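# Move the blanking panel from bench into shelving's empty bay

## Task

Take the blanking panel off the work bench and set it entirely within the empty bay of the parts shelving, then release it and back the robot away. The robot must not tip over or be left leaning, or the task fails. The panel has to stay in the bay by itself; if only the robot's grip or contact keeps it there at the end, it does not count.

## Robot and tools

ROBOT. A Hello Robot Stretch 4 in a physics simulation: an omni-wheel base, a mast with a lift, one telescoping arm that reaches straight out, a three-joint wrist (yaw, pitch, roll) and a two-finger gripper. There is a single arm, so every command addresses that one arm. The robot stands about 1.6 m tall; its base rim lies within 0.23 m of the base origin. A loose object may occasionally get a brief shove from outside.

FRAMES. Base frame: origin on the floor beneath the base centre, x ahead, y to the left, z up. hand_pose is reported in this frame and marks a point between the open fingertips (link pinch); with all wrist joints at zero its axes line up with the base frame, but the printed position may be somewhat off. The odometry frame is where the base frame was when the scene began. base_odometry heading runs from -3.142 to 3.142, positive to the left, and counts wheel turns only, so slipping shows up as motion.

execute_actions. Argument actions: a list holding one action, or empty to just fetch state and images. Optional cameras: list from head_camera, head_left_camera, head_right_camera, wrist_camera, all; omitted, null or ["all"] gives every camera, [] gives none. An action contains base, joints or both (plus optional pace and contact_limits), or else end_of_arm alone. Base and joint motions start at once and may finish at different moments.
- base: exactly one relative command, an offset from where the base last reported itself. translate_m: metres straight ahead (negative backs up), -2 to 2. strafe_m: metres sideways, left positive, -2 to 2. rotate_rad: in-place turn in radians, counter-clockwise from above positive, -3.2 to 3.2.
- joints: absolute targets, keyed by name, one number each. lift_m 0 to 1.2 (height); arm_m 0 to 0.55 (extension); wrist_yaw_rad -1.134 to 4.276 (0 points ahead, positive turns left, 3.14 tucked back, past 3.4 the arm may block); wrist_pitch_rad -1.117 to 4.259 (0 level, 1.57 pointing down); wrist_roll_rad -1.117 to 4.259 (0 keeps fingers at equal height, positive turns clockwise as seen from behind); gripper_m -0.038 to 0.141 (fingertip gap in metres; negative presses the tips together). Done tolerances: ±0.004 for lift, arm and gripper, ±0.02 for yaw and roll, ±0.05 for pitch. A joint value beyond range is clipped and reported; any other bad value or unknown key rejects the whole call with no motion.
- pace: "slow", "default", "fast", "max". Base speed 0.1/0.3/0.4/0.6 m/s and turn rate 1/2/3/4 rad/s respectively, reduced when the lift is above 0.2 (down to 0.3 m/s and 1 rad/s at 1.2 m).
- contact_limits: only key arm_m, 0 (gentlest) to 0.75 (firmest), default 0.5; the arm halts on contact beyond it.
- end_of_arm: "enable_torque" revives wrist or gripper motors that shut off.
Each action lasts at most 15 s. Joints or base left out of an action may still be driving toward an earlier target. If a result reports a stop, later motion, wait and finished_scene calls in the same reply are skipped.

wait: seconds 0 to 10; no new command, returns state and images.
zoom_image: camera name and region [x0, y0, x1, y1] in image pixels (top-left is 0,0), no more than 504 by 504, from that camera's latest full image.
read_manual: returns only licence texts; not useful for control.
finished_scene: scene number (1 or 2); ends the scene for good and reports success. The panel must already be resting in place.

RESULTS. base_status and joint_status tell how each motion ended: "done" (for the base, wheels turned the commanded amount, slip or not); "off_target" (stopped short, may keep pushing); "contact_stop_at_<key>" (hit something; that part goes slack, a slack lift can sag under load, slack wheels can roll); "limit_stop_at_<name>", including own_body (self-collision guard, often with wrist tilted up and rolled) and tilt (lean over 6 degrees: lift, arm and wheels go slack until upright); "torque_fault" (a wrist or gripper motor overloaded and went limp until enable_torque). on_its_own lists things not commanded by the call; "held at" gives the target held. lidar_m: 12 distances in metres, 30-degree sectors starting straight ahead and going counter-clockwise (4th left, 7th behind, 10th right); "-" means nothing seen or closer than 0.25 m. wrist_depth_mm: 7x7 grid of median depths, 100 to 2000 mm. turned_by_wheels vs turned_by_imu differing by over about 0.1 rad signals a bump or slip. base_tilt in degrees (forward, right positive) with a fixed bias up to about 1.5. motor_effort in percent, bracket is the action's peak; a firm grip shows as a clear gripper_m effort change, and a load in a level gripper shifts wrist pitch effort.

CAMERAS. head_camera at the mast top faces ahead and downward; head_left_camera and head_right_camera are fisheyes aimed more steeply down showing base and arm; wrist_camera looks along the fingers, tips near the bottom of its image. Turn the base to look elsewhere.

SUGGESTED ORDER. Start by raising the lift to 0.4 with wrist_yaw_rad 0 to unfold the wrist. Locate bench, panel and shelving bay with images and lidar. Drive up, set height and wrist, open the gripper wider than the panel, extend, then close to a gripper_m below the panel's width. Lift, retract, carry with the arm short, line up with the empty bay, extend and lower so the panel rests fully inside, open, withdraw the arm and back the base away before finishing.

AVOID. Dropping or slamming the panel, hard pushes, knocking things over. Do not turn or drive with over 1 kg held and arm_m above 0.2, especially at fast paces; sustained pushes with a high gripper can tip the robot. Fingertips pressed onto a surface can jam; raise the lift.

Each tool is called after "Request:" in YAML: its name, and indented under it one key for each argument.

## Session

Request:
execute_actions:
  actions: []

Scene clock: 0.00 s.
base_odometry: x=+0.000 y=+0.000 heading=+0.000 (m, m, rad; odometry frame)
turned_by_wheels: +0.000 (rad since the last result)
turned_by_imu: +0.000 (rad since the last result)
base_tilt: forward=-0.2 right=+0.2 (deg)
lidar_m: 1.81 0.87 0.84 0.91 1.88 1.84 2.25 1.70 1.61 1.53 1.80 2.10
base_status: not commanded
joint_positions: lift_m=+0.157 arm_m=-0.001 wrist_yaw_rad=+3.074 wrist_pitch_rad=+0.016 wrist_roll_rad=-0.011 gripper_m=+0.057
joint_status: not commanded
motor_effort: lift_m=+20 arm_m=-1 wrist_yaw_rad=+1 wrist_pitch_rad=-7 wrist_roll_rad=-2 gripper_m=-5 wheel_0=+0 wheel_1=+1 wheel_2=+0 (%)
hand_pose: x=-0.1125 y=+0.1067 z=+0.3305 quat_wxyz=(+0.034, -0.008, -0.005, +0.999) (m; base frame)
wrist_depth_mm: - 135 - - - - - / - 136 - - - - - / - 133 215 - - - 1983 / 126 138 - - - - - / 1499 1808 - - - - 1808 / 1078 1098 196 1138 976 1118 1098 / 723 741 809 109 778 759 788
pictures: head_camera, head_left_camera, head_right_camera, wrist_camera
Images, in order (width x height): head_camera 420x560, head_left_camera 420x672, head_right_camera 420x672, wrist_camera 616x392.

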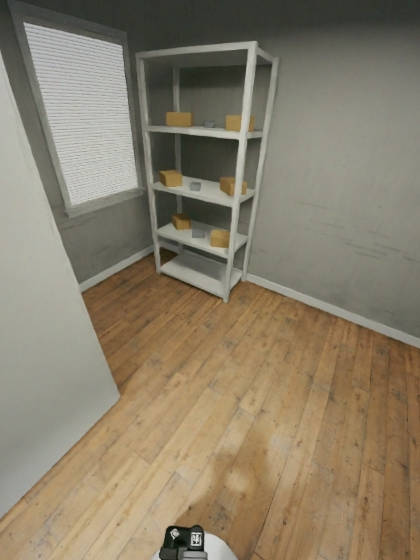

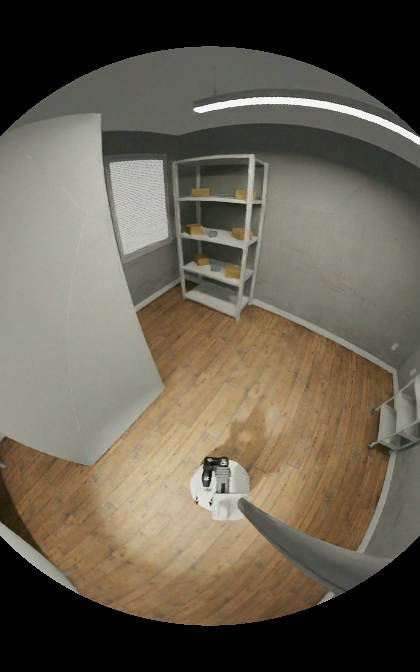

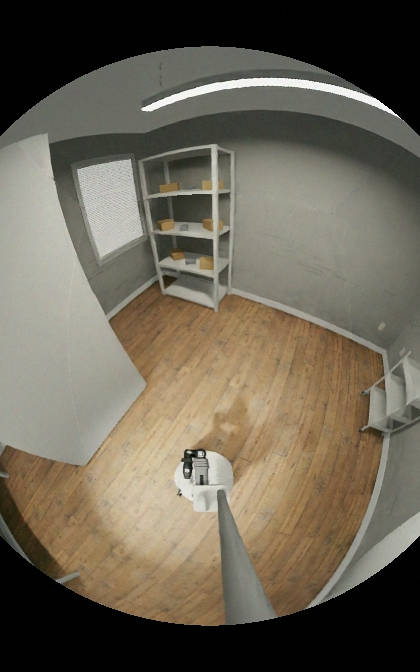

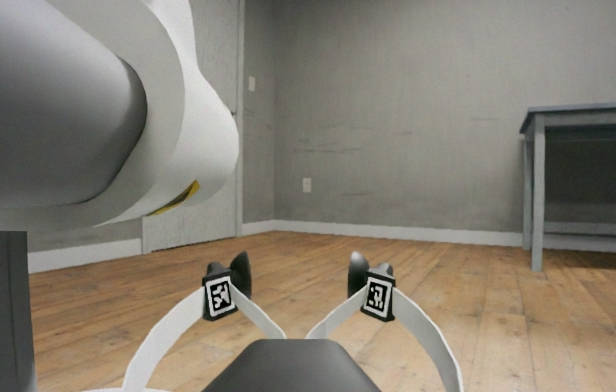

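Request:
execute_actions:
  actions:
    - {"base":{"rotate_rad":-2.6},"joints":{"lift_m":1.05,"wrist_yaw_rad":0,"wrist_pitch_rad":1.57,"gripper_m":0.12}}
  cameras: ["head_camera"]

Scene clock: 5.00 s.
base_odometry: x=+0.000 y=+0.000 heading=-2.600 (m, m, rad; odometry frame)
turned_by_wheels: -2.600 (rad since the last result)
turned_by_imu: -2.594 (rad since the last result)
base_tilt: forward=-0.1 right=+0.3 (deg)
lidar_m: 1.68 1.62 1.50 2.18 2.11 1.80 0.88 0.82 0.90 1.86 1.83 2.21
base_status: done
joint_positions: lift_m=+0.173 arm_m=-0.001 wrist_yaw_rad=+2.705 wrist_pitch_rad=+0.387 wrist_roll_rad=-0.011 gripper_m=+0.120
joint_status: lift_m limit_stop_at_own_body (moved +0.016 of +0.893); wrist_yaw_rad limit_stop_at_own_body (moved -0.369 of -3.074); wrist_pitch_rad limit_stop_at_own_body (moved +0.372 of +1.554); the others done
on_its_own: wrist_yaw_rad is held at +2.705, not at your +0.000, since a limit_stop_at_own_body; wrist_pitch_rad is held at +0.385, not at your +1.570, since a limit_stop_at_own_body; lift_m is slack since a limit_stop_at_own_body (your +1.050 is given up); arm_m is slack since a limit_stop_at_own_body
motor_effort: lift_m=+20(24) arm_m=+0(1) wrist_yaw_rad=+1(7) wrist_pitch_rad=-6(7) wrist_roll_rad=-2(2) gripper_m=+1(3) wheel_0=+2(7) wheel_1=+0(10) wheel_2=+0(7) (%)
hand_pose: x=-0.0356 y=+0.1922 z=+0.2419 quat_wxyz=(+0.212, -0.189, +0.037, +0.958) (m; base frame)
wrist_depth_mm: 809 - - - - 1708 1576 / 842 - - - - 1808 1576 / 878 1537 1537 1499 1537 1576 1576 / 904 976 976 960 976 976 976 / 699 699 723 707 715 715 707 / 236 229 224 257 512 549 554 / 198 196 207 109 469 445 462
pictures: head_camera
Images, in order (width x height): head_camera 420x560.

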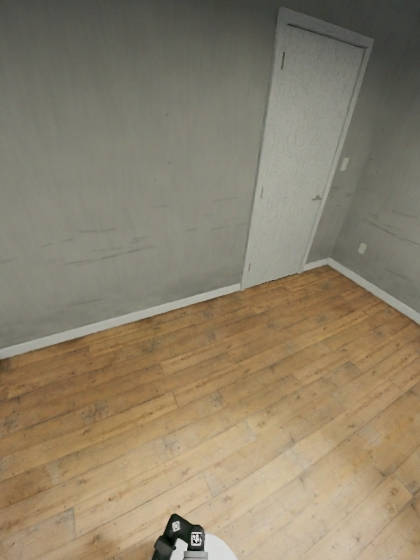

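Request:
execute_actions:
  actions:
    - {"base":{"rotate_rad":-1.2},"joints":{"lift_m":1.05,"wrist_yaw_rad":0,"wrist_pitch_rad":0}}
  cameras: ["head_camera"]

Scene clock: 10.80 s.
base_odometry: x=+0.000 y=+0.000 heading=+2.484 (m, m, rad; odometry frame)
turned_by_wheels: -1.200 (rad since the last result)
turned_by_imu: -1.195 (rad since the last result)
base_tilt: forward=-0.1 right=+0.2 (deg)
lidar_m: 1.82 2.61 1.77 1.63 1.51 1.60 2.11 1.80 0.94 0.84 0.86 1.93
base_status: done
joint_positions: lift_m=+1.050 arm_m=-0.001 wrist_yaw_rad=+0.000 wrist_pitch_rad=+0.003 wrist_roll_rad=-0.011 gripper_m=+0.120
joint_status: all done
on_its_own: arm_m is slack since a limit_stop_at_own_body
motor_effort: lift_m=+23(25) arm_m=+0(0) wrist_yaw_rad=+0(6) wrist_pitch_rad=-8(12) wrist_roll_rad=-2(0) gripper_m=+0(0) wheel_0=+3(7) wheel_1=+1(9) wheel_2=+1(7) (%)
hand_pose: x=+0.4580 y=-0.0873 z=+1.2272 quat_wxyz=(+1.000, -0.005, +0.001, +0.000) (m; base frame)
wrist_depth_mm: - - - - - - - / - - - - - - - / - - - - - - - / - - - - - - - / - - - - - - - / - - - 1863 1661 1863 - / - - - 109 - - -
pictures: head_camera
Images, in order (width x height): head_camera 420x560.

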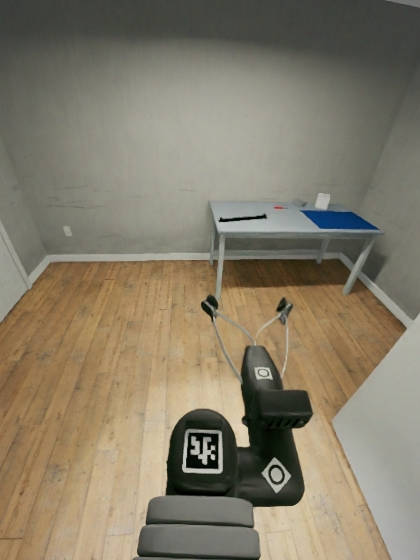

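Request:
execute_actions:
  actions:
    - {"base":{"translate_m":1.45},"joints":{"wrist_pitch_rad":1.57,"wrist_roll_rad":1.5}}
  cameras: []

Request:
execute_actions:
  actions:
    - {"base":{"strafe_m":-0.2},"joints":{"arm_m":0.35}}
  cameras: ["head_camera","wrist_camera"]

Scene clock: 20.80 s.
base_odometry: x=-1.148 y=+0.886 heading=+2.484 (m, m, rad; odometry frame)
turned_by_wheels: +0.000 (rad since the last result)
turned_by_imu: +0.001 (rad since the last result)
base_tilt: forward=-0.2 right=+0.2 (deg)
lidar_m: 0.38 1.17 1.51 1.78 1.83 2.31 3.58 1.13 1.07 1.91 0.60 0.39
base_status: done
joint_positions: lift_m=+1.050 arm_m=-0.001 wrist_yaw_rad=+0.000 wrist_pitch_rad=+1.570 wrist_roll_rad=+1.499 gripper_m=+0.120
joint_status: all done
on_its_own: arm_m is slack since a limit_stop_at_own_body
motor_effort: lift_m=+22(23) arm_m=+0(0) wrist_yaw_rad=+0(1) wrist_pitch_rad=+1(3) wrist_roll_rad=+1(5) gripper_m=+1(0) wheel_0=+3(9) wheel_1=+3(8) wheel_2=+0(13) (%)
hand_pose: x=+0.1697 y=-0.0874 z=+0.9396 quat_wxyz=(+0.518, +0.482, +0.517, -0.482) (m; base frame)
wrist_depth_mm: 394 1160 1160 1138 1160 1118 1138 / 397 1118 1138 1138 1138 1138 1182 / 399 1138 1160 1138 1118 1118 1138 / 399 496 1138 1138 946 1138 1160 / 1160 1138 1160 946 946 569 342 / 1182 1160 1118 976 976 1138 1138 / 1182 1160 1182 109 1138 1160 1160
pictures: none
No camera images: the call's "cameras" was empty. Leave "cameras" out to get every camera's image.

Scene clock: 22.97 s.
base_odometry: x=-1.025 y=+1.044 heading=+2.484 (m, m, rad; odometry frame)
turned_by_wheels: +0.000 (rad since the last result)
turned_by_imu: +0.000 (rad since the last result)
base_tilt: forward=-0.1 right=+0.4 (deg)
lidar_m: 0.37 0.38 1.53 1.97 2.05 2.57 3.50 0.93 1.01 1.70 0.66 0.43
base_status: done
joint_positions: lift_m=+1.050 arm_m=+0.349 wrist_yaw_rad=+0.000 wrist_pitch_rad=+1.570 wrist_roll_rad=+1.500 gripper_m=+0.120
joint_status: all done
motor_effort: lift_m=+23(22) arm_m=+5(6) wrist_yaw_rad=+0(0) wrist_pitch_rad=+0(1) wrist_roll_rad=+2(0) gripper_m=+0(1) wheel_0=+0(12) wheel_1=-1(11) wheel_2=+0(1) (%)
hand_pose: x=+0.5203 y=-0.0874 z=+0.9396 quat_wxyz=(+0.518, +0.482, +0.517, -0.482) (m; base frame)
wrist_depth_mm: 394 392 392 392 1138 1138 1138 / 397 397 397 397 397 1182 1138 / 397 397 399 397 394 1160 1118 / 402 399 399 397 399 946 1138 / 402 402 404 399 402 960 946 / 404 404 397 399 402 946 1160 / 404 402 402 109 399 1182 1138
pictures: head_camera, wrist_camera
Images, in order (width x height): head_camera 420x560, wrist_camera 616x392.

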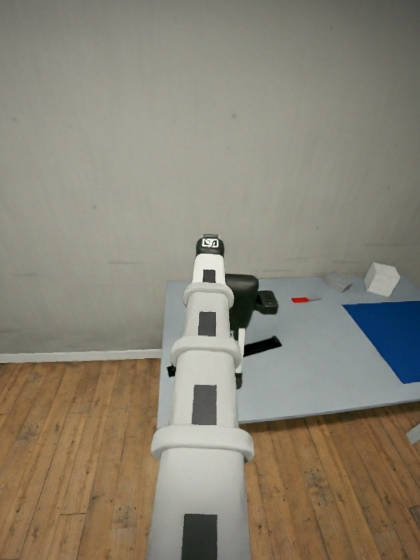

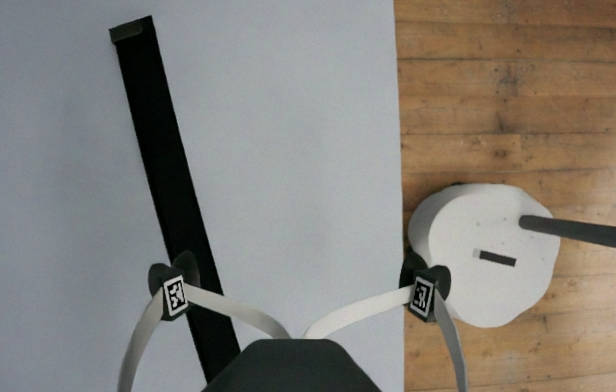

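Request:
execute_actions:
  actions:
    - {"base":{"strafe_m":-0.04},"joints":{"arm_m":0.47,"wrist_roll_rad":1.23,"lift_m":0.93}}
  cameras: ["wrist_camera"]

Scene clock: 26.90 s.
base_odometry: x=-1.001 y=+1.076 heading=+2.484 (m, m, rad; odometry frame)
turned_by_wheels: +0.000 (rad since the last result)
turned_by_imu: +0.002 (rad since the last result)
base_tilt: forward=-0.1 right=+0.4 (deg)
lidar_m: 0.38 0.38 1.56 2.01 2.09 2.63 3.55 0.89 0.99 1.66 0.65 0.42
base_status: done
joint_positions: lift_m=+0.930 arm_m=+0.469 wrist_yaw_rad=+0.000 wrist_pitch_rad=+1.570 wrist_roll_rad=+1.231 gripper_m=+0.120
joint_status: all done
motor_effort: lift_m=+17(21) arm_m=+5(7) wrist_yaw_rad=+0(0) wrist_pitch_rad=+0(1) wrist_roll_rad=-3(7) gripper_m=-1(0) wheel_0=+2(6) wheel_1=-1(9) wheel_2=+0(0) (%)
hand_pose: x=+0.6403 y=-0.0874 z=+0.8199 quat_wxyz=(+0.578, +0.408, +0.577, -0.408) (m; base frame)
wrist_depth_mm: 276 276 277 276 277 276 276 / 278 278 279 277 276 278 276 / 278 278 277 278 279 278 277 / 281 278 278 278 278 279 278 / 282 281 279 279 281 281 279 / 282 282 278 278 281 281 281 / 283 282 281 109 281 282 564
pictures: wrist_camera
Images, in order (width x height): wrist_camera 616x392.

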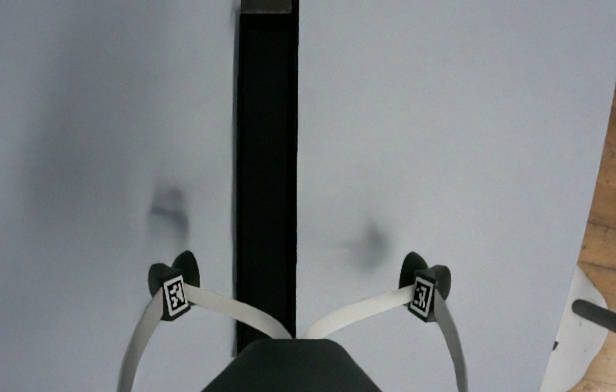

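Request:
execute_actions:
  actions:
    - {"joints":{"arm_m":0.495,"lift_m":0.905,"gripper_m":0.06}}
  cameras: ["wrist_camera"]

Scene clock: 30.70 s.
base_odometry: x=-1.001 y=+1.076 heading=+2.484 (m, m, rad; odometry frame)
turned_by_wheels: +0.000 (rad since the last result)
turned_by_imu: +0.002 (rad since the last result)
base_tilt: forward=-0.1 right=+0.3 (deg)
lidar_m: 0.38 0.40 1.54 1.99 2.09 2.61 3.55 0.89 0.99 1.66 0.64 0.43
base_status: not commanded
joint_positions: lift_m=+0.905 arm_m=+0.494 wrist_yaw_rad=+0.000 wrist_pitch_rad=+1.570 wrist_roll_rad=+1.231 gripper_m=+0.060
joint_status: all done
motor_effort: lift_m=+17(17) arm_m=+5(5) wrist_yaw_rad=+0(1) wrist_pitch_rad=+0(1) wrist_roll_rad=-2(2) gripper_m=-3(4) wheel_0=+3(3) wheel_1=-1(1) wheel_2=+0(0) (%)
hand_pose: x=+0.6652 y=-0.0874 z=+0.7950 quat_wxyz=(+0.578, +0.408, +0.577, -0.408) (m; base frame)
wrist_depth_mm: 252 252 252 249 251 252 251 / 251 252 253 250 253 253 253 / 254 253 253 252 253 254 253 / 254 255 254 253 254 255 254 / 255 256 255 253 255 255 256 / 256 258 199 254 200 255 256 / 258 257 258 109 257 257 257
pictures: wrist_camera
Images, in order (width x height): wrist_camera 616x392.

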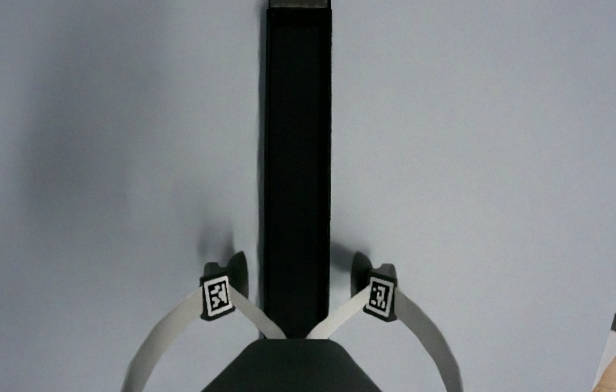

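Request:
execute_actions:
  actions:
    - {"joints":{"lift_m":0.895,"gripper_m":-0.02}}
  cameras: []

Request:
execute_actions:
  actions:
    - {"joints":{"lift_m":1.0}}
  cameras: ["wrist_camera"]

Scene clock: 34.30 s.
base_odometry: x=-1.001 y=+1.076 heading=+2.484 (m, m, rad; odometry frame)
turned_by_wheels: +0.000 (rad since the last result)
turned_by_imu: +0.002 (rad since the last result)
base_tilt: forward=-0.1 right=+0.2 (deg)
lidar_m: 0.38 0.39 1.54 2.03 2.06 2.65 3.55 0.90 0.96 1.66 0.67 0.44
base_status: not commanded
joint_positions: lift_m=+0.895 arm_m=+0.494 wrist_yaw_rad=+0.000 wrist_pitch_rad=+1.570 wrist_roll_rad=+1.231 gripper_m=-0.019
joint_status: all done
motor_effort: lift_m=+17(18) arm_m=+5(5) wrist_yaw_rad=+0(1) wrist_pitch_rad=+0(1) wrist_roll_rad=-2(0) gripper_m=-22(26) wheel_0=+3(3) wheel_1=-1(1) wheel_2=+0(0) (%)
hand_pose: x=+0.6652 y=-0.0874 z=+0.7849 quat_wxyz=(+0.578, +0.408, +0.577, -0.408) (m; base frame)
wrist_depth_mm: 242 242 242 226 241 241 241 / 242 243 243 225 241 241 241 / 244 244 243 227 244 244 242 / 244 245 244 229 244 244 244 / 244 245 245 229 244 246 246 / 246 246 183 231 182 245 248 / 247 248 248 109 246 246 247
pictures: none
No camera images: the call's "cameras" was empty. Leave "cameras" out to get every camera's image.

Scene clock: 35.77 s.
base_odometry: x=-1.001 y=+1.076 heading=+2.484 (m, m, rad; odometry frame)
turned_by_wheels: +0.000 (rad since the last result)
turned_by_imu: +0.001 (rad since the last result)
base_tilt: forward=+0.0 right=+0.4 (deg)
lidar_m: 0.38 0.39 1.54 2.02 2.06 2.63 3.53 0.89 1.02 1.68 0.65 0.43
base_status: not commanded
joint_positions: lift_m=+1.000 arm_m=+0.494 wrist_yaw_rad=+0.000 wrist_pitch_rad=+1.570 wrist_roll_rad=+1.231 gripper_m=-0.019
joint_status: all done
motor_effort: lift_m=+23(25) arm_m=+5(5) wrist_yaw_rad=+1(0) wrist_pitch_rad=+0(1) wrist_roll_rad=-1(2) gripper_m=-24(21) wheel_0=+3(3) wheel_1=-1(1) wheel_2=+0(0) (%)
hand_pose: x=+0.6652 y=-0.0874 z=+0.8895 quat_wxyz=(+0.578, +0.408, +0.577, -0.408) (m; base frame)
wrist_depth_mm: 343 345 345 224 343 345 343 / 347 345 345 226 345 343 349 / 347 345 349 227 347 345 347 / 349 349 349 229 347 347 347 / 351 349 347 229 351 349 904 / 351 351 184 231 182 351 904 / 351 351 351 109 353 351 904
pictures: wrist_camera
Images, in order (width x height): wrist_camera 616x392.

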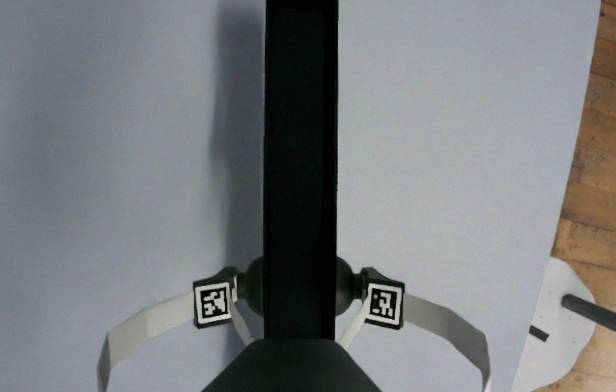

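Request:
execute_actions:
  actions:
    - {"base":{"translate_m":-0.6},"joints":{"arm_m":0.1}}
  cameras: []

Request:
execute_actions:
  actions:
    - {"base":{"rotate_rad":-3.14},"joints":{"wrist_pitch_rad":0,"wrist_roll_rad":1.57,"lift_m":0.5},"pace":"slow"}
  cameras: ["head_camera"]

Scene clock: 42.27 s.
base_odometry: x=-0.526 y=+0.709 heading=+2.484 (m, m, rad; odometry frame)
turned_by_wheels: +0.000 (rad since the last result)
turned_by_imu: +0.004 (rad since the last result)
base_tilt: forward=-0.4 right=+0.3 (deg)
lidar_m: 0.25 0.25 2.07 1.95 2.02 2.32 2.93 0.86 0.57 0.57 1.63 0.29
base_status: done
joint_positions: lift_m=+1.000 arm_m=+0.101 wrist_yaw_rad=+0.000 wrist_pitch_rad=+1.570 wrist_roll_rad=+1.230 gripper_m=-0.019
joint_status: all done
motor_effort: lift_m=+23(23) arm_m=-5(7) wrist_yaw_rad=+1(0) wrist_pitch_rad=-1(1) wrist_roll_rad=-2(1) gripper_m=-21(24) wheel_0=-2(10) wheel_1=-2(9) wheel_2=+0(12) (%)
hand_pose: x=+0.2719 y=-0.0874 z=+0.8895 quat_wxyz=(+0.578, +0.408, +0.577, -0.408) (m; base frame)
wrist_depth_mm: 1098 1078 1078 225 1098 1078 798 / 1098 1078 1138 225 1078 1098 809 / 1118 1078 1078 226 1098 1098 1098 / 1078 1118 1078 229 1098 1098 1078 / 1098 1098 1118 229 904 1098 1118 / 1078 1098 183 231 182 904 473 / 1118 1118 1118 109 1118 1118 1098
pictures: none
No camera images: the call's "cameras" was empty. Leave "cameras" out to get every camera's image.

Scene clock: 46.70 s.
base_odometry: x=-0.526 y=+0.709 heading=-0.655 (m, m, rad; odometry frame)
turned_by_wheels: -3.139 (rad since the last result)
turned_by_imu: -3.132 (rad since the last result)
base_tilt: forward=-0.1 right=+0.4 (deg)
lidar_m: 2.93 0.88 0.57 0.58 1.67 1.08 0.97 1.81 2.11 1.95 2.01 2.30
base_status: done
joint_positions: lift_m=+0.500 arm_m=+0.101 wrist_yaw_rad=+0.000 wrist_pitch_rad=+0.002 wrist_roll_rad=+1.570 gripper_m=-0.020
joint_status: all done
motor_effort: lift_m=+17(22) arm_m=-5(5) wrist_yaw_rad=+0(52) wrist_pitch_rad=-8(15) wrist_roll_rad=+0(7) gripper_m=-12(23) wheel_0=+5(15) wheel_1=+4(9) wheel_2=+4(9) (%)
hand_pose: x=+0.5602 y=-0.0874 z=+0.6778 quat_wxyz=(+0.708, +0.707, +0.001, -0.001) (m; base frame)
wrist_depth_mm: - - - - - 1308 917 / - - - - - 1308 904 / - - - - - 1281 904 / - - - - - 1336 904 / - - - - - 1308 891 / - - 183 200 1808 1308 917 / - - - 109 - 1182 931
pictures: head_camera
Images, in order (width x height): head_camera 420x560.

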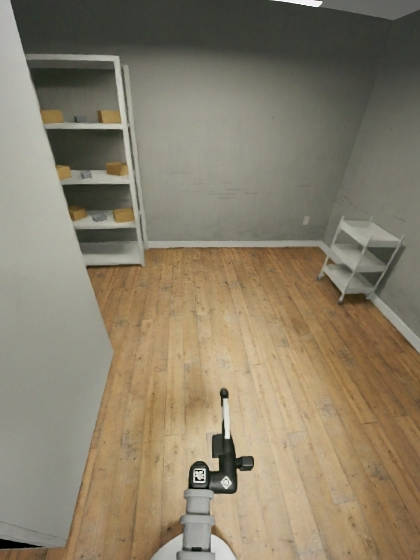

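Request:
execute_actions:
  actions: []
  cameras: ["head_left_camera","head_right_camera"]

Scene clock: 48.67 s.
base_odometry: x=-0.526 y=+0.709 heading=-0.655 (m, m, rad; odometry frame)
turned_by_wheels: +0.000 (rad since the last result)
turned_by_imu: +0.001 (rad since the last result)
base_tilt: forward=-0.3 right=+0.3 (deg)
lidar_m: 2.92 0.86 0.55 0.59 1.66 1.07 0.97 1.80 2.12 1.94 2.01 2.33
base_status: done
joint_positions: lift_m=+0.500 arm_m=+0.101 wrist_yaw_rad=+0.000 wrist_pitch_rad=+0.002 wrist_roll_rad=+1.570 gripper_m=-0.020
joint_status: all done
motor_effort: lift_m=+18(22) arm_m=-5(5) wrist_yaw_rad=+0(52) wrist_pitch_rad=-6(15) wrist_roll_rad=+1(7) gripper_m=-12(23) wheel_0=+5(15) wheel_1=+4(9) wheel_2=+4(9) (%)
hand_pose: x=+0.5602 y=-0.0874 z=+0.6778 quat_wxyz=(+0.708, +0.707, +0.001, -0.001) (m; base frame)
wrist_depth_mm: - - - - - 1281 917 / - - - - - 1281 891 / - - - - - 1308 878 / - - - - - 1308 891 / - - - - - 1336 891 / - - 183 200 1921 1308 931 / - - - 109 - 1205 946
pictures: head_left_camera, head_right_camera
Images, in order (width x height): head_left_camera 420x672, head_right_camera 420x672.

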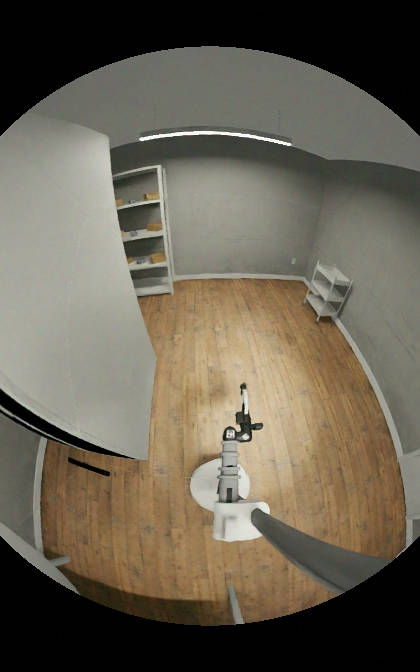

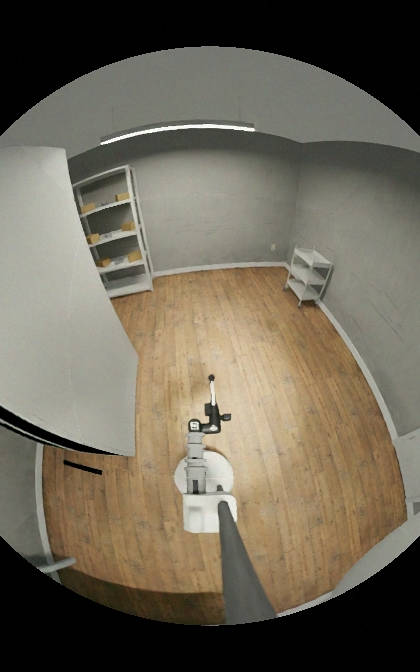

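Request:
execute_actions:
  actions:
    - {"joints":{"arm_m":0,"wrist_pitch_rad":1.57,"wrist_roll_rad":0,"gripper_m":0.12,"lift_m":0.4}}
  cameras: []

Request:
execute_actions:
  actions:
    - {"base":{"rotate_rad":1.75}}
  cameras: ["head_camera"]

Scene clock: 54.27 s.
base_odometry: x=-0.526 y=+0.709 heading=-0.655 (m, m, rad; odometry frame)
turned_by_wheels: +0.000 (rad since the last result)
turned_by_imu: +0.002 (rad since the last result)
base_tilt: forward=-0.2 right=+0.3 (deg)
lidar_m: 2.92 0.86 0.56 0.57 1.64 1.07 0.99 1.79 2.11 1.96 1.99 2.32
base_status: not commanded
joint_positions: lift_m=+0.400 arm_m=+0.001 wrist_yaw_rad=+0.000 wrist_pitch_rad=+1.570 wrist_roll_rad=+0.001 gripper_m=+0.120
joint_status: all done
motor_effort: lift_m=+17(16) arm_m=-5(6) wrist_yaw_rad=+1(0) wrist_pitch_rad=+1(6) wrist_roll_rad=-3(4) gripper_m=+1(13) wheel_0=+5(5) wheel_1=+4(4) wheel_2=+4(4) (%)
hand_pose: x=+0.1721 y=-0.0874 z=+0.2899 quat_wxyz=(+0.708, +0.000, +0.707, +0.000) (m; base frame)
wrist_depth_mm: 504 508 508 508 512 512 508 / 508 508 508 508 508 512 517 / 508 508 512 508 512 512 517 / 508 508 512 521 512 517 517 / 512 307 301 325 512 508 512 / 307 300 298 298 301 512 517 / 301 301 301 109 324 521 521
pictures: none
No camera images: the call's "cameras" was empty. Leave "cameras" out to get every camera's image.

Scene clock: 56.43 s.
base_odometry: x=-0.526 y=+0.709 heading=+1.094 (m, m, rad; odometry frame)
turned_by_wheels: +1.749 (rad since the last result)
turned_by_imu: +1.748 (rad since the last result)
base_tilt: forward=-0.3 right=+0.3 (deg)
lidar_m: 0.99 1.34 1.01 0.97 1.89 2.01 1.96 2.10 2.41 2.47 0.72 0.56
base_status: done
joint_positions: lift_m=+0.400 arm_m=+0.001 wrist_yaw_rad=+0.000 wrist_pitch_rad=+1.570 wrist_roll_rad=+0.001 gripper_m=+0.120
joint_status: not commanded
motor_effort: lift_m=+18(18) arm_m=-5(5) wrist_yaw_rad=+1(1) wrist_pitch_rad=+1(2) wrist_roll_rad=-2(4) gripper_m=-1(1) wheel_0=-4(7) wheel_1=-3(7) wheel_2=-2(10) (%)
hand_pose: x=+0.1720 y=-0.0874 z=+0.2899 quat_wxyz=(+0.707, +0.000, +0.707, +0.000) (m; base frame)
wrist_depth_mm: 508 504 508 504 512 512 512 / 504 508 508 508 508 508 512 / 508 508 508 512 512 512 508 / 512 508 512 508 508 517 512 / 508 307 301 325 512 517 517 / 309 303 300 300 303 512 517 / 301 300 300 109 320 517 525
pictures: head_camera
Images, in order (width x height): head_camera 420x560.

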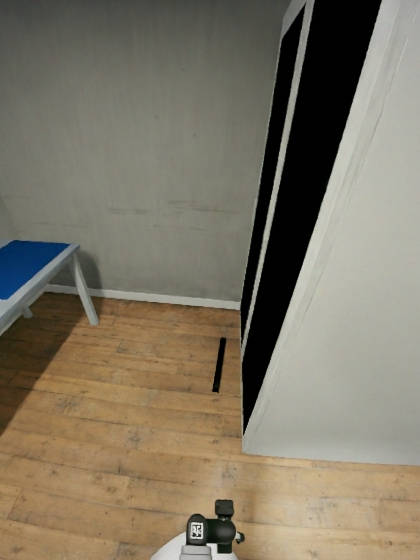

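Request:
execute_actions:
  actions:
    - {"base":{"translate_m":0.35},"joints":{"arm_m":0.55},"pace":"slow"}
  cameras: ["wrist_camera"]

Scene clock: 67.27 s.
base_odometry: x=-0.366 y=+1.020 heading=+1.095 (m, m, rad; odometry frame)
turned_by_wheels: +0.001 (rad since the last result)
turned_by_imu: +0.004 (rad since the last result)
base_tilt: forward=-0.2 right=+0.3 (deg)
lidar_m: 1.08 1.29 0.99 0.97 1.04 2.38 2.31 2.47 3.03 0.63 0.27 0.33
base_status: done
joint_positions: lift_m=+0.400 arm_m=+0.547 wrist_yaw_rad=+0.000 wrist_pitch_rad=+1.570 wrist_roll_rad=+0.000 gripper_m=+0.120
joint_status: all done
joint sent to its limit — the command would take arm_m past its upper limit, so that joint was sent only as far as its limit.
motor_effort: lift_m=+19(18) arm_m=+5(5) wrist_yaw_rad=+1(1) wrist_pitch_rad=+0(0) wrist_roll_rad=-3(3) gripper_m=+0(0) wheel_0=+5(11) wheel_1=+4(5) wheel_2=-3(10) (%)
hand_pose: x=+0.7186 y=-0.0874 z=+0.2899 quat_wxyz=(+0.707, +0.000, +0.707, +0.000) (m; base frame)
wrist_depth_mm: 508 500 508 504 508 373 264 / 504 504 508 504 508 370 263 / 504 508 508 504 508 366 262 / 508 508 504 512 508 357 257 / 512 512 512 508 517 345 251 / 512 517 508 504 459 312 245 / 512 517 512 109 517 300 239
pictures: wrist_camera
Images, in order (width x height): wrist_camera 616x392.

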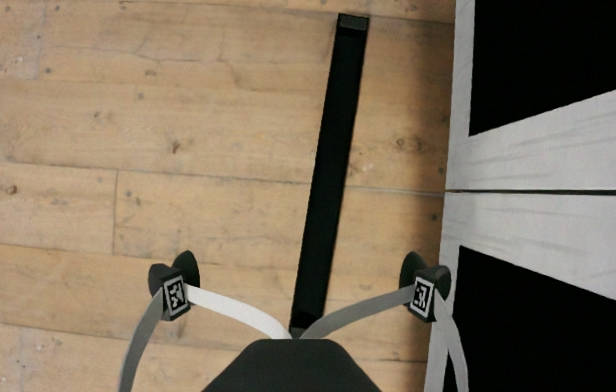

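Request:
execute_actions:
  actions:
    - {"base":{"strafe_m":0.1},"pace":"slow"}
  cameras: []

Request:
execute_actions:
  actions:
    - {"base":{"translate_m":0.1},"pace":"slow"}
  cameras: []

Request:
execute_actions:
  actions:
    - {"base":{"rotate_rad":-0.13},"joints":{"lift_m":0.2},"pace":"slow"}
  cameras: ["wrist_camera"]

Scene clock: 75.17 s.
base_odometry: x=-0.455 y=+1.066 heading=+1.095 (m, m, rad; odometry frame)
turned_by_wheels: +0.000 (rad since the last result)
turned_by_imu: +0.003 (rad since the last result)
base_tilt: forward=-0.1 right=+0.5 (deg)
lidar_m: 1.39 1.17 0.89 0.85 0.93 2.33 2.31 2.48 2.89 0.64 0.36 0.45
base_status: done
joint_positions: lift_m=+0.400 arm_m=+0.547 wrist_yaw_rad=+0.000 wrist_pitch_rad=+1.570 wrist_roll_rad=+0.000 gripper_m=+0.120
joint_status: not commanded
motor_effort: lift_m=+18(18) arm_m=+5(5) wrist_yaw_rad=+0(1) wrist_pitch_rad=+0(1) wrist_roll_rad=-2(0) gripper_m=-1(0) wheel_0=-5(10) wheel_1=+4(9) wheel_2=+0(1) (%)
hand_pose: x=+0.7186 y=-0.0874 z=+0.2899 quat_wxyz=(+0.707, +0.000, +0.707, +0.000) (m; base frame)
wrist_depth_mm: 504 512 508 504 504 508 407 / 508 504 512 512 508 512 399 / 504 504 508 512 508 517 394 / 504 508 508 504 504 512 387 / 508 512 512 512 512 508 382 / 512 512 508 512 484 517 375 / 512 508 512 109 517 492 368
pictures: none
No camera images: the call's "cameras" was empty. Leave "cameras" out to get every camera's image.

Scene clock: 77.47 s.
base_odometry: x=-0.409 y=+1.155 heading=+1.095 (m, m, rad; odometry frame)
turned_by_wheels: +0.000 (rad since the last result)
turned_by_imu: +0.001 (rad since the last result)
base_tilt: forward=-0.1 right=+0.3 (deg)
lidar_m: 1.28 1.17 0.88 0.84 0.90 2.47 2.40 2.59 3.13 0.33 0.31 0.48
base_status: done
joint_positions: lift_m=+0.400 arm_m=+0.547 wrist_yaw_rad=+0.000 wrist_pitch_rad=+1.570 wrist_roll_rad=+0.000 gripper_m=+0.120
joint_status: not commanded
motor_effort: lift_m=+18(18) arm_m=+5(5) wrist_yaw_rad=+1(1) wrist_pitch_rad=+1(1) wrist_roll_rad=-1(1) gripper_m=+0(1) wheel_0=+4(10) wheel_1=+3(9) wheel_2=-4(9) (%)
hand_pose: x=+0.7186 y=-0.0874 z=+0.2899 quat_wxyz=(+0.707, +0.000, +0.707, +0.000) (m; base frame)
wrist_depth_mm: 508 500 500 504 504 504 424 / 500 508 504 508 508 508 404 / 508 504 508 512 508 512 399 / 512 508 508 508 512 512 397 / 512 504 512 508 512 517 389 / 508 512 512 517 500 512 387 / 512 508 517 109 512 512 377
pictures: none
No camera images: the call's "cameras" was empty. Leave "cameras" out to get every camera's image.

Scene clock: 79.83 s.
base_odometry: x=-0.409 y=+1.155 heading=+0.966 (m, m, rad; odometry frame)
turned_by_wheels: -0.129 (rad since the last result)
turned_by_imu: -0.128 (rad since the last result)
base_tilt: forward=-0.2 right=+0.3 (deg)
lidar_m: 1.02 1.32 0.90 0.85 0.90 2.22 2.41 2.47 2.72 0.55 0.32 0.40
base_status: done
joint_positions: lift_m=+0.200 arm_m=+0.547 wrist_yaw_rad=+0.000 wrist_pitch_rad=+1.570 wrist_roll_rad=+0.000 gripper_m=+0.120
joint_status: all done
motor_effort: lift_m=+17(17) arm_m=+5(5) wrist_yaw_rad=+1(1) wrist_pitch_rad=+0(0) wrist_roll_rad=-2(1) gripper_m=-2(3) wheel_0=+5(4) wheel_1=+2(8) wheel_2=+4(7) (%)
hand_pose: x=+0.7186 y=-0.0874 z=+0.0900 quat_wxyz=(+0.707, +0.000, +0.707, +0.000) (m; base frame)
wrist_depth_mm: 307 309 310 307 309 309 251 / 307 309 309 310 310 312 257 / 310 310 310 309 310 312 262 / 312 310 312 312 312 310 314 / 309 310 312 312 312 314 312 / 312 312 310 314 310 314 317 / 314 312 312 109 315 315 315
pictures: wrist_camera
Images, in order (width x height): wrist_camera 616x392.

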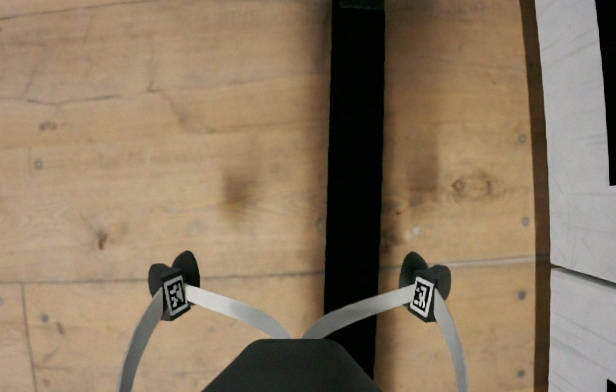

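Request:
execute_actions:
  actions:
    - {"base":{"strafe_m":-0.045},"joints":{"lift_m":0.142,"gripper_m":0.07},"pace":"slow"}
  cameras: ["wrist_camera"]

Scene clock: 84.77 s.
base_odometry: x=-0.372 y=+1.129 heading=+0.966 (m, m, rad; odometry frame)
turned_by_wheels: +0.000 (rad since the last result)
turned_by_imu: +0.002 (rad since the last result)
base_tilt: forward=+0.0 right=+0.2 (deg)
lidar_m: 0.89 1.34 0.95 0.89 0.92 2.27 2.41 2.47 2.68 0.54 0.27 0.36
base_status: done
joint_positions: lift_m=+0.142 arm_m=+0.547 wrist_yaw_rad=+0.000 wrist_pitch_rad=+1.570 wrist_roll_rad=+0.000 gripper_m=+0.070
joint_status: all done
motor_effort: lift_m=+18(18) arm_m=+5(5) wrist_yaw_rad=+1(1) wrist_pitch_rad=+0(1) wrist_roll_rad=+0(1) gripper_m=-2(3) wheel_0=+6(12) wheel_1=-4(5) wheel_2=+0(3) (%)
hand_pose: x=+0.7186 y=-0.0874 z=+0.0320 quat_wxyz=(+0.707, +0.000, +0.707, +0.000) (m; base frame)
wrist_depth_mm: 251 252 251 250 252 253 - / 250 252 252 251 253 254 225 / 251 251 251 252 254 254 200 / 252 254 254 251 254 253 203 / 254 254 255 253 255 255 204 / 254 255 199 252 196 256 256 / 255 255 254 109 257 256 -
pictures: wrist_camera
Images, in order (width x height): wrist_camera 616x392.

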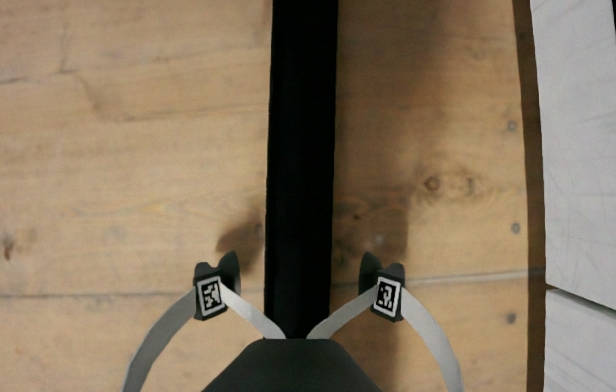

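Request:
execute_actions:
  actions:
    - {"joints":{"lift_m":0.132,"gripper_m":-0.02}}
  cameras: []

Request:
execute_actions:
  actions:
    - {"joints":{"lift_m":0.5,"arm_m":0.15}}
  cameras: ["wrist_camera"]

Scene clock: 88.70 s.
base_odometry: x=-0.372 y=+1.129 heading=+0.966 (m, m, rad; odometry frame)
turned_by_wheels: +0.000 (rad since the last result)
turned_by_imu: +0.002 (rad since the last result)
base_tilt: forward=-0.1 right=+0.4 (deg)
lidar_m: 0.88 1.35 0.98 0.90 0.94 2.31 2.40 2.47 2.69 0.53 0.26 0.35
base_status: not commanded
joint_positions: lift_m=+0.132 arm_m=+0.547 wrist_yaw_rad=+0.000 wrist_pitch_rad=+1.570 wrist_roll_rad=+0.000 gripper_m=-0.019
joint_status: all done
motor_effort: lift_m=+17(17) arm_m=+5(5) wrist_yaw_rad=+1(1) wrist_pitch_rad=+0(1) wrist_roll_rad=-1(0) gripper_m=-25(26) wheel_0=+5(6) wheel_1=-4(4) wheel_2=+0(0) (%)
hand_pose: x=+0.7185 y=-0.0874 z=+0.0220 quat_wxyz=(+0.707, +0.000, +0.707, +0.000) (m; base frame)
wrist_depth_mm: 241 240 241 227 243 244 - / 240 242 241 227 242 244 244 / 242 242 242 229 244 243 245 / 243 243 243 229 245 245 243 / 243 243 244 230 245 246 245 / 243 244 183 230 181 247 247 / 244 244 245 109 245 247 -
pictures: none
No camera images: the call's "cameras" was empty. Leave "cameras" out to get every camera's image.

Scene clock: 91.20 s.
base_odometry: x=-0.372 y=+1.129 heading=+0.966 (m, m, rad; odometry frame)
turned_by_wheels: +0.000 (rad since the last result)
turned_by_imu: +0.001 (rad since the last result)
base_tilt: forward=-0.1 right=+0.2 (deg)
lidar_m: 0.52 1.33 0.96 0.88 0.92 2.26 2.40 2.48 2.68 0.53 0.29 0.35
base_status: not commanded
joint_positions: lift_m=+0.500 arm_m=+0.151 wrist_yaw_rad=+0.000 wrist_pitch_rad=+1.570 wrist_roll_rad=+0.000 gripper_m=-0.019
joint_status: all done
motor_effort: lift_m=+23(24) arm_m=-5(5) wrist_yaw_rad=+1(1) wrist_pitch_rad=-2(1) wrist_roll_rad=-2(2) gripper_m=-23(23) wheel_0=+6(5) wheel_1=-4(4) wheel_2=+0(0) (%)
hand_pose: x=+0.3219 y=-0.0874 z=+0.3895 quat_wxyz=(+0.707, +0.000, +0.707, +0.000) (m; base frame)
wrist_depth_mm: 609 597 609 228 603 306 226 / 603 603 609 227 603 317 229 / 609 615 609 228 615 322 233 / 615 609 609 229 609 327 236 / 609 609 609 229 615 332 239 / 603 609 184 231 182 310 239 / 621 436 410 109 615 291 240
pictures: wrist_camera
Images, in order (width x height): wrist_camera 616x392.

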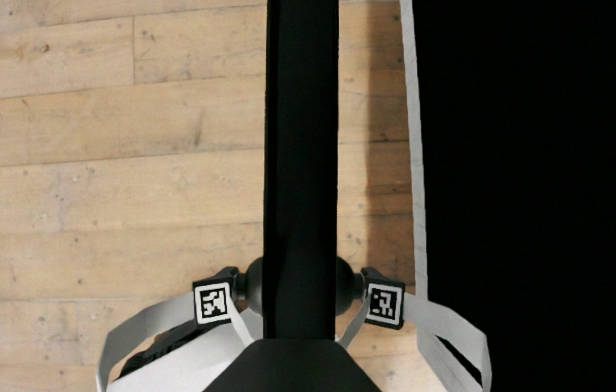

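Request:
execute_actions:
  actions:
    - {"base":{"translate_m":-0.9}}
  cameras: []

Request:
execute_actions:
  actions:
    - {"base":{"rotate_rad":-1.62},"pace":"slow"}
  cameras: ["head_camera"]

Scene clock: 98.53 s.
base_odometry: x=-0.884 y=+0.389 heading=+0.966 (m, m, rad; odometry frame)
turned_by_wheels: +0.000 (rad since the last result)
turned_by_imu: +0.004 (rad since the last result)
base_tilt: forward=-0.1 right=+0.2 (deg)
lidar_m: 0.51 1.28 0.93 1.25 1.70 1.60 1.50 1.57 2.05 3.06 1.51 1.04
base_status: done
joint_positions: lift_m=+0.500 arm_m=+0.151 wrist_yaw_rad=+0.000 wrist_pitch_rad=+1.570 wrist_roll_rad=+0.000 gripper_m=-0.019
joint_status: not commanded
motor_effort: lift_m=+23(23) arm_m=-5(5) wrist_yaw_rad=+1(1) wrist_pitch_rad=-1(0) wrist_roll_rad=-2(2) gripper_m=-23(20) wheel_0=-4(12) wheel_1=-2(7) wheel_2=+1(12) (%)
hand_pose: x=+0.3219 y=-0.0874 z=+0.3895 quat_wxyz=(+0.707, +0.000, +0.707, +0.000) (m; base frame)
wrist_depth_mm: 603 603 597 227 609 603 615 / 609 609 603 227 615 603 615 / 603 609 603 229 615 615 615 / 603 615 609 228 615 609 603 / 603 609 615 229 609 615 621 / 609 609 183 230 182 615 621 / 609 449 407 109 609 621 627
pictures: none
No camera images: the call's "cameras" was empty. Leave "cameras" out to get every camera's image.

Scene clock: 101.43 s.
base_odometry: x=-0.884 y=+0.389 heading=-0.653 (m, m, rad; odometry frame)
turned_by_wheels: -1.619 (rad since the last result)
turned_by_imu: -1.616 (rad since the last result)
base_tilt: forward=-0.1 right=+0.3 (deg)
lidar_m: 0.49 1.60 1.06 1.06 1.42 0.91 1.11 1.66 1.62 1.49 1.54 1.96
base_status: done
joint_positions: lift_m=+0.500 arm_m=+0.151 wrist_yaw_rad=+0.000 wrist_pitch_rad=+1.570 wrist_roll_rad=+0.000 gripper_m=-0.019
joint_status: not commanded
motor_effort: lift_m=+23(23) arm_m=-5(5) wrist_yaw_rad=+1(1) wrist_pitch_rad=-1(0) wrist_roll_rad=-1(5) gripper_m=-24(24) wheel_0=+5(6) wheel_1=+2(7) wheel_2=+3(9) (%)
hand_pose: x=+0.3219 y=-0.0874 z=+0.3895 quat_wxyz=(+0.707, +0.000, +0.707, +0.000) (m; base frame)
wrist_depth_mm: 603 603 603 227 615 615 603 / 609 603 603 227 609 609 609 / 609 609 603 229 609 615 615 / 609 603 609 229 615 615 615 / 609 615 615 228 609 609 615 / 609 621 183 230 183 609 615 / 615 430 407 109 621 609 609
pictures: head_camera
Images, in order (width x height): head_camera 420x560.

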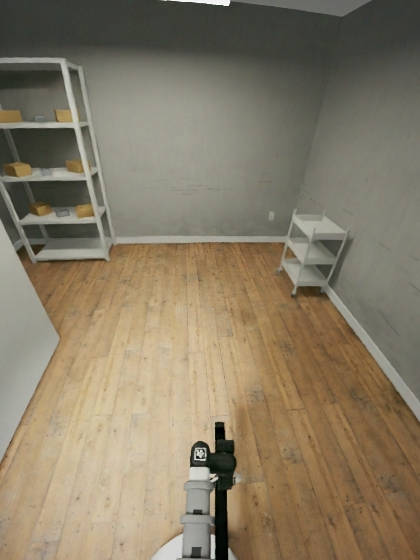

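Request:
execute_actions:
  actions:
    - {"base":{"translate_m":1.9}}
  cameras: []

Scene clock: 111.33 s.
base_odometry: x=+0.625 y=-0.765 heading=-0.653 (m, m, rad; odometry frame)
turned_by_wheels: +0.000 (rad since the last result)
turned_by_imu: +0.002 (rad since the last result)
base_tilt: forward=-0.1 right=+0.2 (deg)
lidar_m: 0.50 1.21 1.34 1.93 1.30 1.55 3.57 2.16 1.40 0.87 0.89 1.28
base_status: done
joint_positions: lift_m=+0.500 arm_m=+0.151 wrist_yaw_rad=+0.000 wrist_pitch_rad=+1.570 wrist_roll_rad=+0.000 gripper_m=-0.019
joint_status: not commanded
motor_effort: lift_m=+22(23) arm_m=-5(5) wrist_yaw_rad=+1(1) wrist_pitch_rad=+0(1) wrist_roll_rad=-3(4) gripper_m=-24(24) wheel_0=+4(11) wheel_1=+2(8) wheel_2=+0(9) (%)
hand_pose: x=+0.3220 y=-0.0874 z=+0.3895 quat_wxyz=(+0.707, +0.000, +0.707, +0.000) (m; base frame)
wrist_depth_mm: 603 597 609 227 609 609 597 / 609 603 615 226 603 609 615 / 603 609 609 228 609 615 609 / 603 603 609 229 609 615 615 / 603 609 609 229 609 609 615 / 609 609 183 229 182 609 615 / 615 439 410 109 615 621 621
pictures: none
No camera images: the call's "cameras" was empty. Leave "cameras" out to get every camera's image.

Request:
execute_actions:
  actions:
    - {"base":{"strafe_m":1.4},"joints":{"wrist_pitch_rad":0,"wrist_roll_rad":1.57,"arm_m":0.05}}
  cameras: ["head_camera"]

Scene clock: 119.93 s.
base_odometry: x=+1.476 y=+0.347 heading=-0.653 (m, m, rad; odometry frame)
turned_by_wheels: +0.000 (rad since the last result)
turned_by_imu: +0.010 (rad since the last result)
base_tilt: forward=-0.1 right=+0.4 (deg)
lidar_m: 0.45 0.47 0.69 0.98 1.04 0.69 0.62 0.62 2.90 2.25 1.68 0.50
base_status: done
joint_positions: lift_m=+0.500 arm_m=+0.051 wrist_yaw_rad=+0.000 wrist_pitch_rad=+0.004 wrist_roll_rad=+1.570 gripper_m=-0.019
joint_status: all done
motor_effort: lift_m=+22(22) arm_m=-5(6) wrist_yaw_rad=+1(1) wrist_pitch_rad=-11(16) wrist_roll_rad=-1(5) gripper_m=-22(23) wheel_0=+0(8) wheel_1=+1(9) wheel_2=+0(1) (%)
hand_pose: x=+0.5103 y=-0.0874 z=+0.6769 quat_wxyz=(+0.708, +0.707, +0.001, -0.001) (m; base frame)
wrist_depth_mm: 809 798 809 227 798 809 809 / 798 798 798 228 809 820 809 / 788 306 304 228 304 303 306 / 349 492 715 228 418 304 723 / 384 569 768 229 402 320 768 / 382 484 181 229 179 293 768 / 379 492 768 109 355 315 768
pictures: head_camera
Images, in order (width x height): head_camera 420x560.

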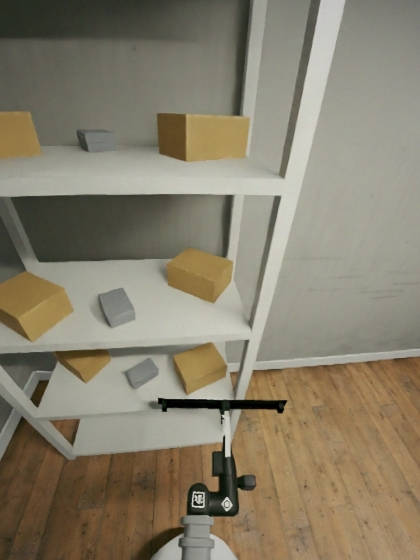

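Request:
execute_actions:
  actions:
    - {"base":{"strafe_m":0.42},"joints":{"lift_m":0.15},"pace":"slow"}
  cameras: ["head_camera","wrist_camera"]

Scene clock: 128.10 s.
base_odometry: x=+1.731 y=+0.680 heading=-0.653 (m, m, rad; odometry frame)
turned_by_wheels: +0.000 (rad since the last result)
turned_by_imu: +0.006 (rad since the last result)
base_tilt: forward=-0.3 right=+0.3 (deg)
lidar_m: 0.47 0.47 0.60 0.55 0.61 0.73 0.67 0.67 0.89 2.67 0.83 0.52
base_status: done
joint_positions: lift_m=+0.150 arm_m=+0.051 wrist_yaw_rad=+0.000 wrist_pitch_rad=+0.004 wrist_roll_rad=+1.570 gripper_m=-0.019
joint_status: all done
motor_effort: lift_m=+17(22) arm_m=-5(5) wrist_yaw_rad=+1(1) wrist_pitch_rad=-11(11) wrist_roll_rad=+2(0) gripper_m=-23(22) wheel_0=-3(9) wheel_1=+3(9) wheel_2=+0(0) (%)
hand_pose: x=+0.5103 y=-0.0874 z=+0.3273 quat_wxyz=(+0.708, +0.707, +0.001, -0.001) (m; base frame)
wrist_depth_mm: 253 349 741 227 750 477 340 / 250 355 741 228 741 477 343 / 246 357 741 228 750 488 347 / 243 359 732 229 732 488 340 / 242 359 640 229 732 484 347 / 240 304 182 229 179 442 345 / 237 303 580 109 715 430 342
pictures: head_camera, wrist_camera
Images, in order (width x height): head_camera 420x560, wrist_camera 616x392.

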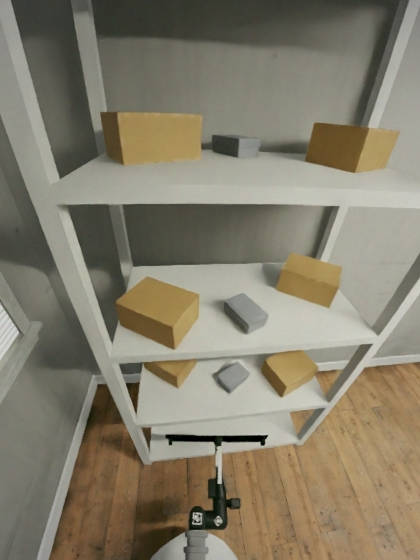

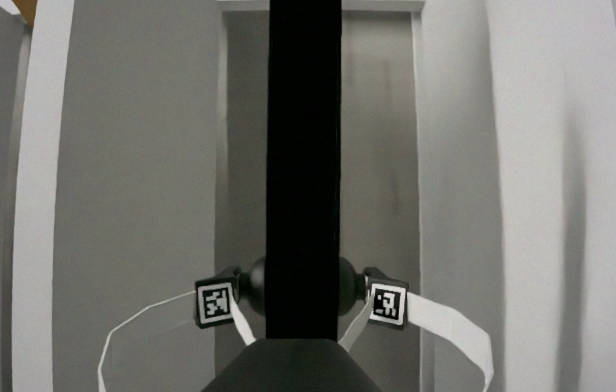

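Request:
execute_actions:
  actions:
    - {"joints":{"lift_m":0.0}}
  cameras: []

Request:
execute_actions:
  actions:
    - {"joints":{"arm_m":0.36},"pace":"slow","contact_limits":{"arm_m":0.2}}
  cameras: ["head_left_camera"]

Scene clock: 133.43 s.
base_odometry: x=+1.731 y=+0.680 heading=-0.653 (m, m, rad; odometry frame)
turned_by_wheels: +0.000 (rad since the last result)
turned_by_imu: +0.002 (rad since the last result)
base_tilt: forward=-0.2 right=+0.2 (deg)
lidar_m: 0.46 0.49 0.61 0.57 0.58 0.75 0.67 0.69 0.89 2.68 0.82 0.52
base_status: not commanded
joint_positions: lift_m=+0.033 arm_m=+0.051 wrist_yaw_rad=+0.000 wrist_pitch_rad=+0.004 wrist_roll_rad=+1.570 gripper_m=-0.019
joint_status: lift_m limit_stop_at_own_body (moved -0.117 of -0.150)
joint sent to its limit — the command would take lift_m past its lower limit, so that joint was sent only as far as its limit.
on_its_own: lift_m is slack since a limit_stop_at_own_body (your +0.000 is given up); arm_m is slack since a limit_stop_at_own_body
motor_effort: lift_m=+20(20) arm_m=+0(5) wrist_yaw_rad=+1(1) wrist_pitch_rad=-11(14) wrist_roll_rad=+1(2) gripper_m=-22(22) wheel_0=-3(3) wheel_1=+3(3) wheel_2=+0(0) (%)
hand_pose: x=+0.5103 y=-0.0874 z=+0.2106 quat_wxyz=(+0.708, +0.707, +0.001, -0.001) (m; base frame)
wrist_depth_mm: 392 574 768 226 496 266 285 / 397 585 750 227 508 251 287 / 402 585 741 229 512 255 290 / 399 597 741 229 525 255 274 / 399 591 741 229 452 255 274 / 397 512 181 229 179 236 274 / 392 504 723 109 508 233 270
pictures: none
No camera images: the call's "cameras" was empty. Leave "cameras" out to get every camera's image.

not run: a stop came earlier in this reply.

Wrist met the base; extend the arm first, then lower.

Request:
execute_actions:
  actions:
    - {"joints":{"arm_m":0.36,"lift_m":0.04},"pace":"slow","contact_limits":{"arm_m":0.2}}
  cameras: []

Request:
execute_actions:
  actions:
    - {"joints":{"lift_m":0.0},"pace":"slow"}
  cameras: ["head_left_camera","wrist_camera"]

Scene clock: 140.33 s.
base_odometry: x=+1.731 y=+0.680 heading=-0.653 (m, m, rad; odometry frame)
turned_by_wheels: +0.000 (rad since the last result)
turned_by_imu: +0.003 (rad since the last result)
base_tilt: forward=-0.2 right=+0.3 (deg)
lidar_m: 0.48 0.45 0.63 0.55 0.57 0.75 0.67 0.69 0.90 2.66 0.81 0.51
base_status: not commanded
joint_positions: lift_m=+0.040 arm_m=+0.359 wrist_yaw_rad=+0.000 wrist_pitch_rad=+0.004 wrist_roll_rad=+1.570 gripper_m=-0.019
joint_status: all done
motor_effort: lift_m=+23(25) arm_m=+5(6) wrist_yaw_rad=+0(0) wrist_pitch_rad=-11(11) wrist_roll_rad=+1(1) gripper_m=-23(23) wheel_0=-3(2) wheel_1=+3(3) wheel_2=+0(0) (%)
contact_limits: arm_m 0.2
hand_pose: x=+0.8185 y=-0.0874 z=+0.2169 quat_wxyz=(+0.708, +0.707, +0.001, -0.001) (m; base frame)
wrist_depth_mm: 389 445 442 228 445 257 - / 392 436 439 227 439 260 194 / 397 436 439 229 436 264 196 / 427 433 433 228 430 266 197 / 427 427 424 229 427 265 195 / 424 421 182 228 180 243 194 / 415 418 418 109 421 231 -
pictures: none
No camera images: the call's "cameras" was empty. Leave "cameras" out to get every camera's image.

Scene clock: 141.50 s.
base_odometry: x=+1.731 y=+0.680 heading=-0.653 (m, m, rad; odometry frame)
turned_by_wheels: +0.000 (rad since the last result)
turned_by_imu: +0.001 (rad since the last result)
base_tilt: forward=+0.0 right=+0.3 (deg)
lidar_m: 0.47 0.48 0.63 0.56 0.60 0.74 0.66 0.69 0.87 2.67 0.82 0.53
base_status: not commanded
joint_positions: lift_m=+0.001 arm_m=+0.359 wrist_yaw_rad=+0.000 wrist_pitch_rad=+0.004 wrist_roll_rad=+1.570 gripper_m=-0.019
joint_status: all done
joint sent to its limit — the command would take lift_m past its lower limit, so that joint was sent only as far as its limit.
motor_effort: lift_m=+17(23) arm_m=+5(5) wrist_yaw_rad=+1(1) wrist_pitch_rad=-11(11) wrist_roll_rad=+2(1) gripper_m=-21(24) wheel_0=-2(2) wheel_1=+3(3) wheel_2=+0(0) (%)
hand_pose: x=+0.8185 y=-0.0874 z=+0.1784 quat_wxyz=(+0.708, +0.707, +0.001, -0.001) (m; base frame)
wrist_depth_mm: 442 442 442 226 368 183 - / 439 439 442 227 375 187 - / 433 433 439 228 382 189 - / 433 430 430 229 387 189 140 / 430 427 427 229 338 189 - / 424 424 182 229 179 174 - / 421 413 421 109 377 166 -
pictures: head_left_camera, wrist_camera
Images, in order (width x height): head_left_camera 420x672, wrist_camera 616x392.

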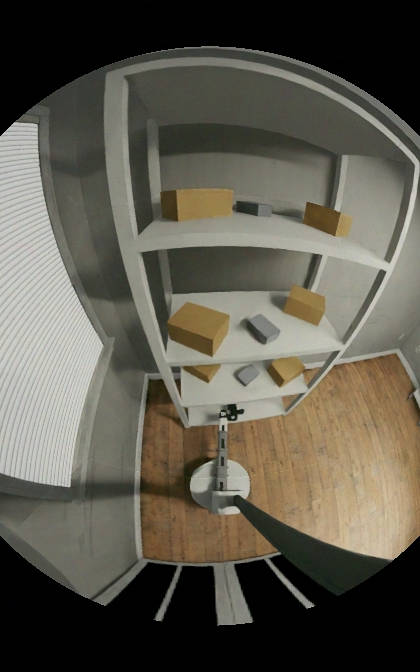

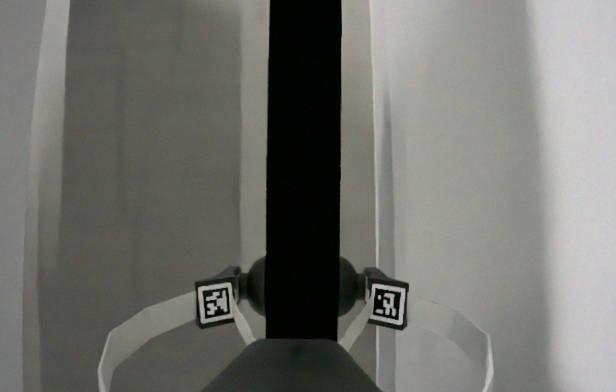

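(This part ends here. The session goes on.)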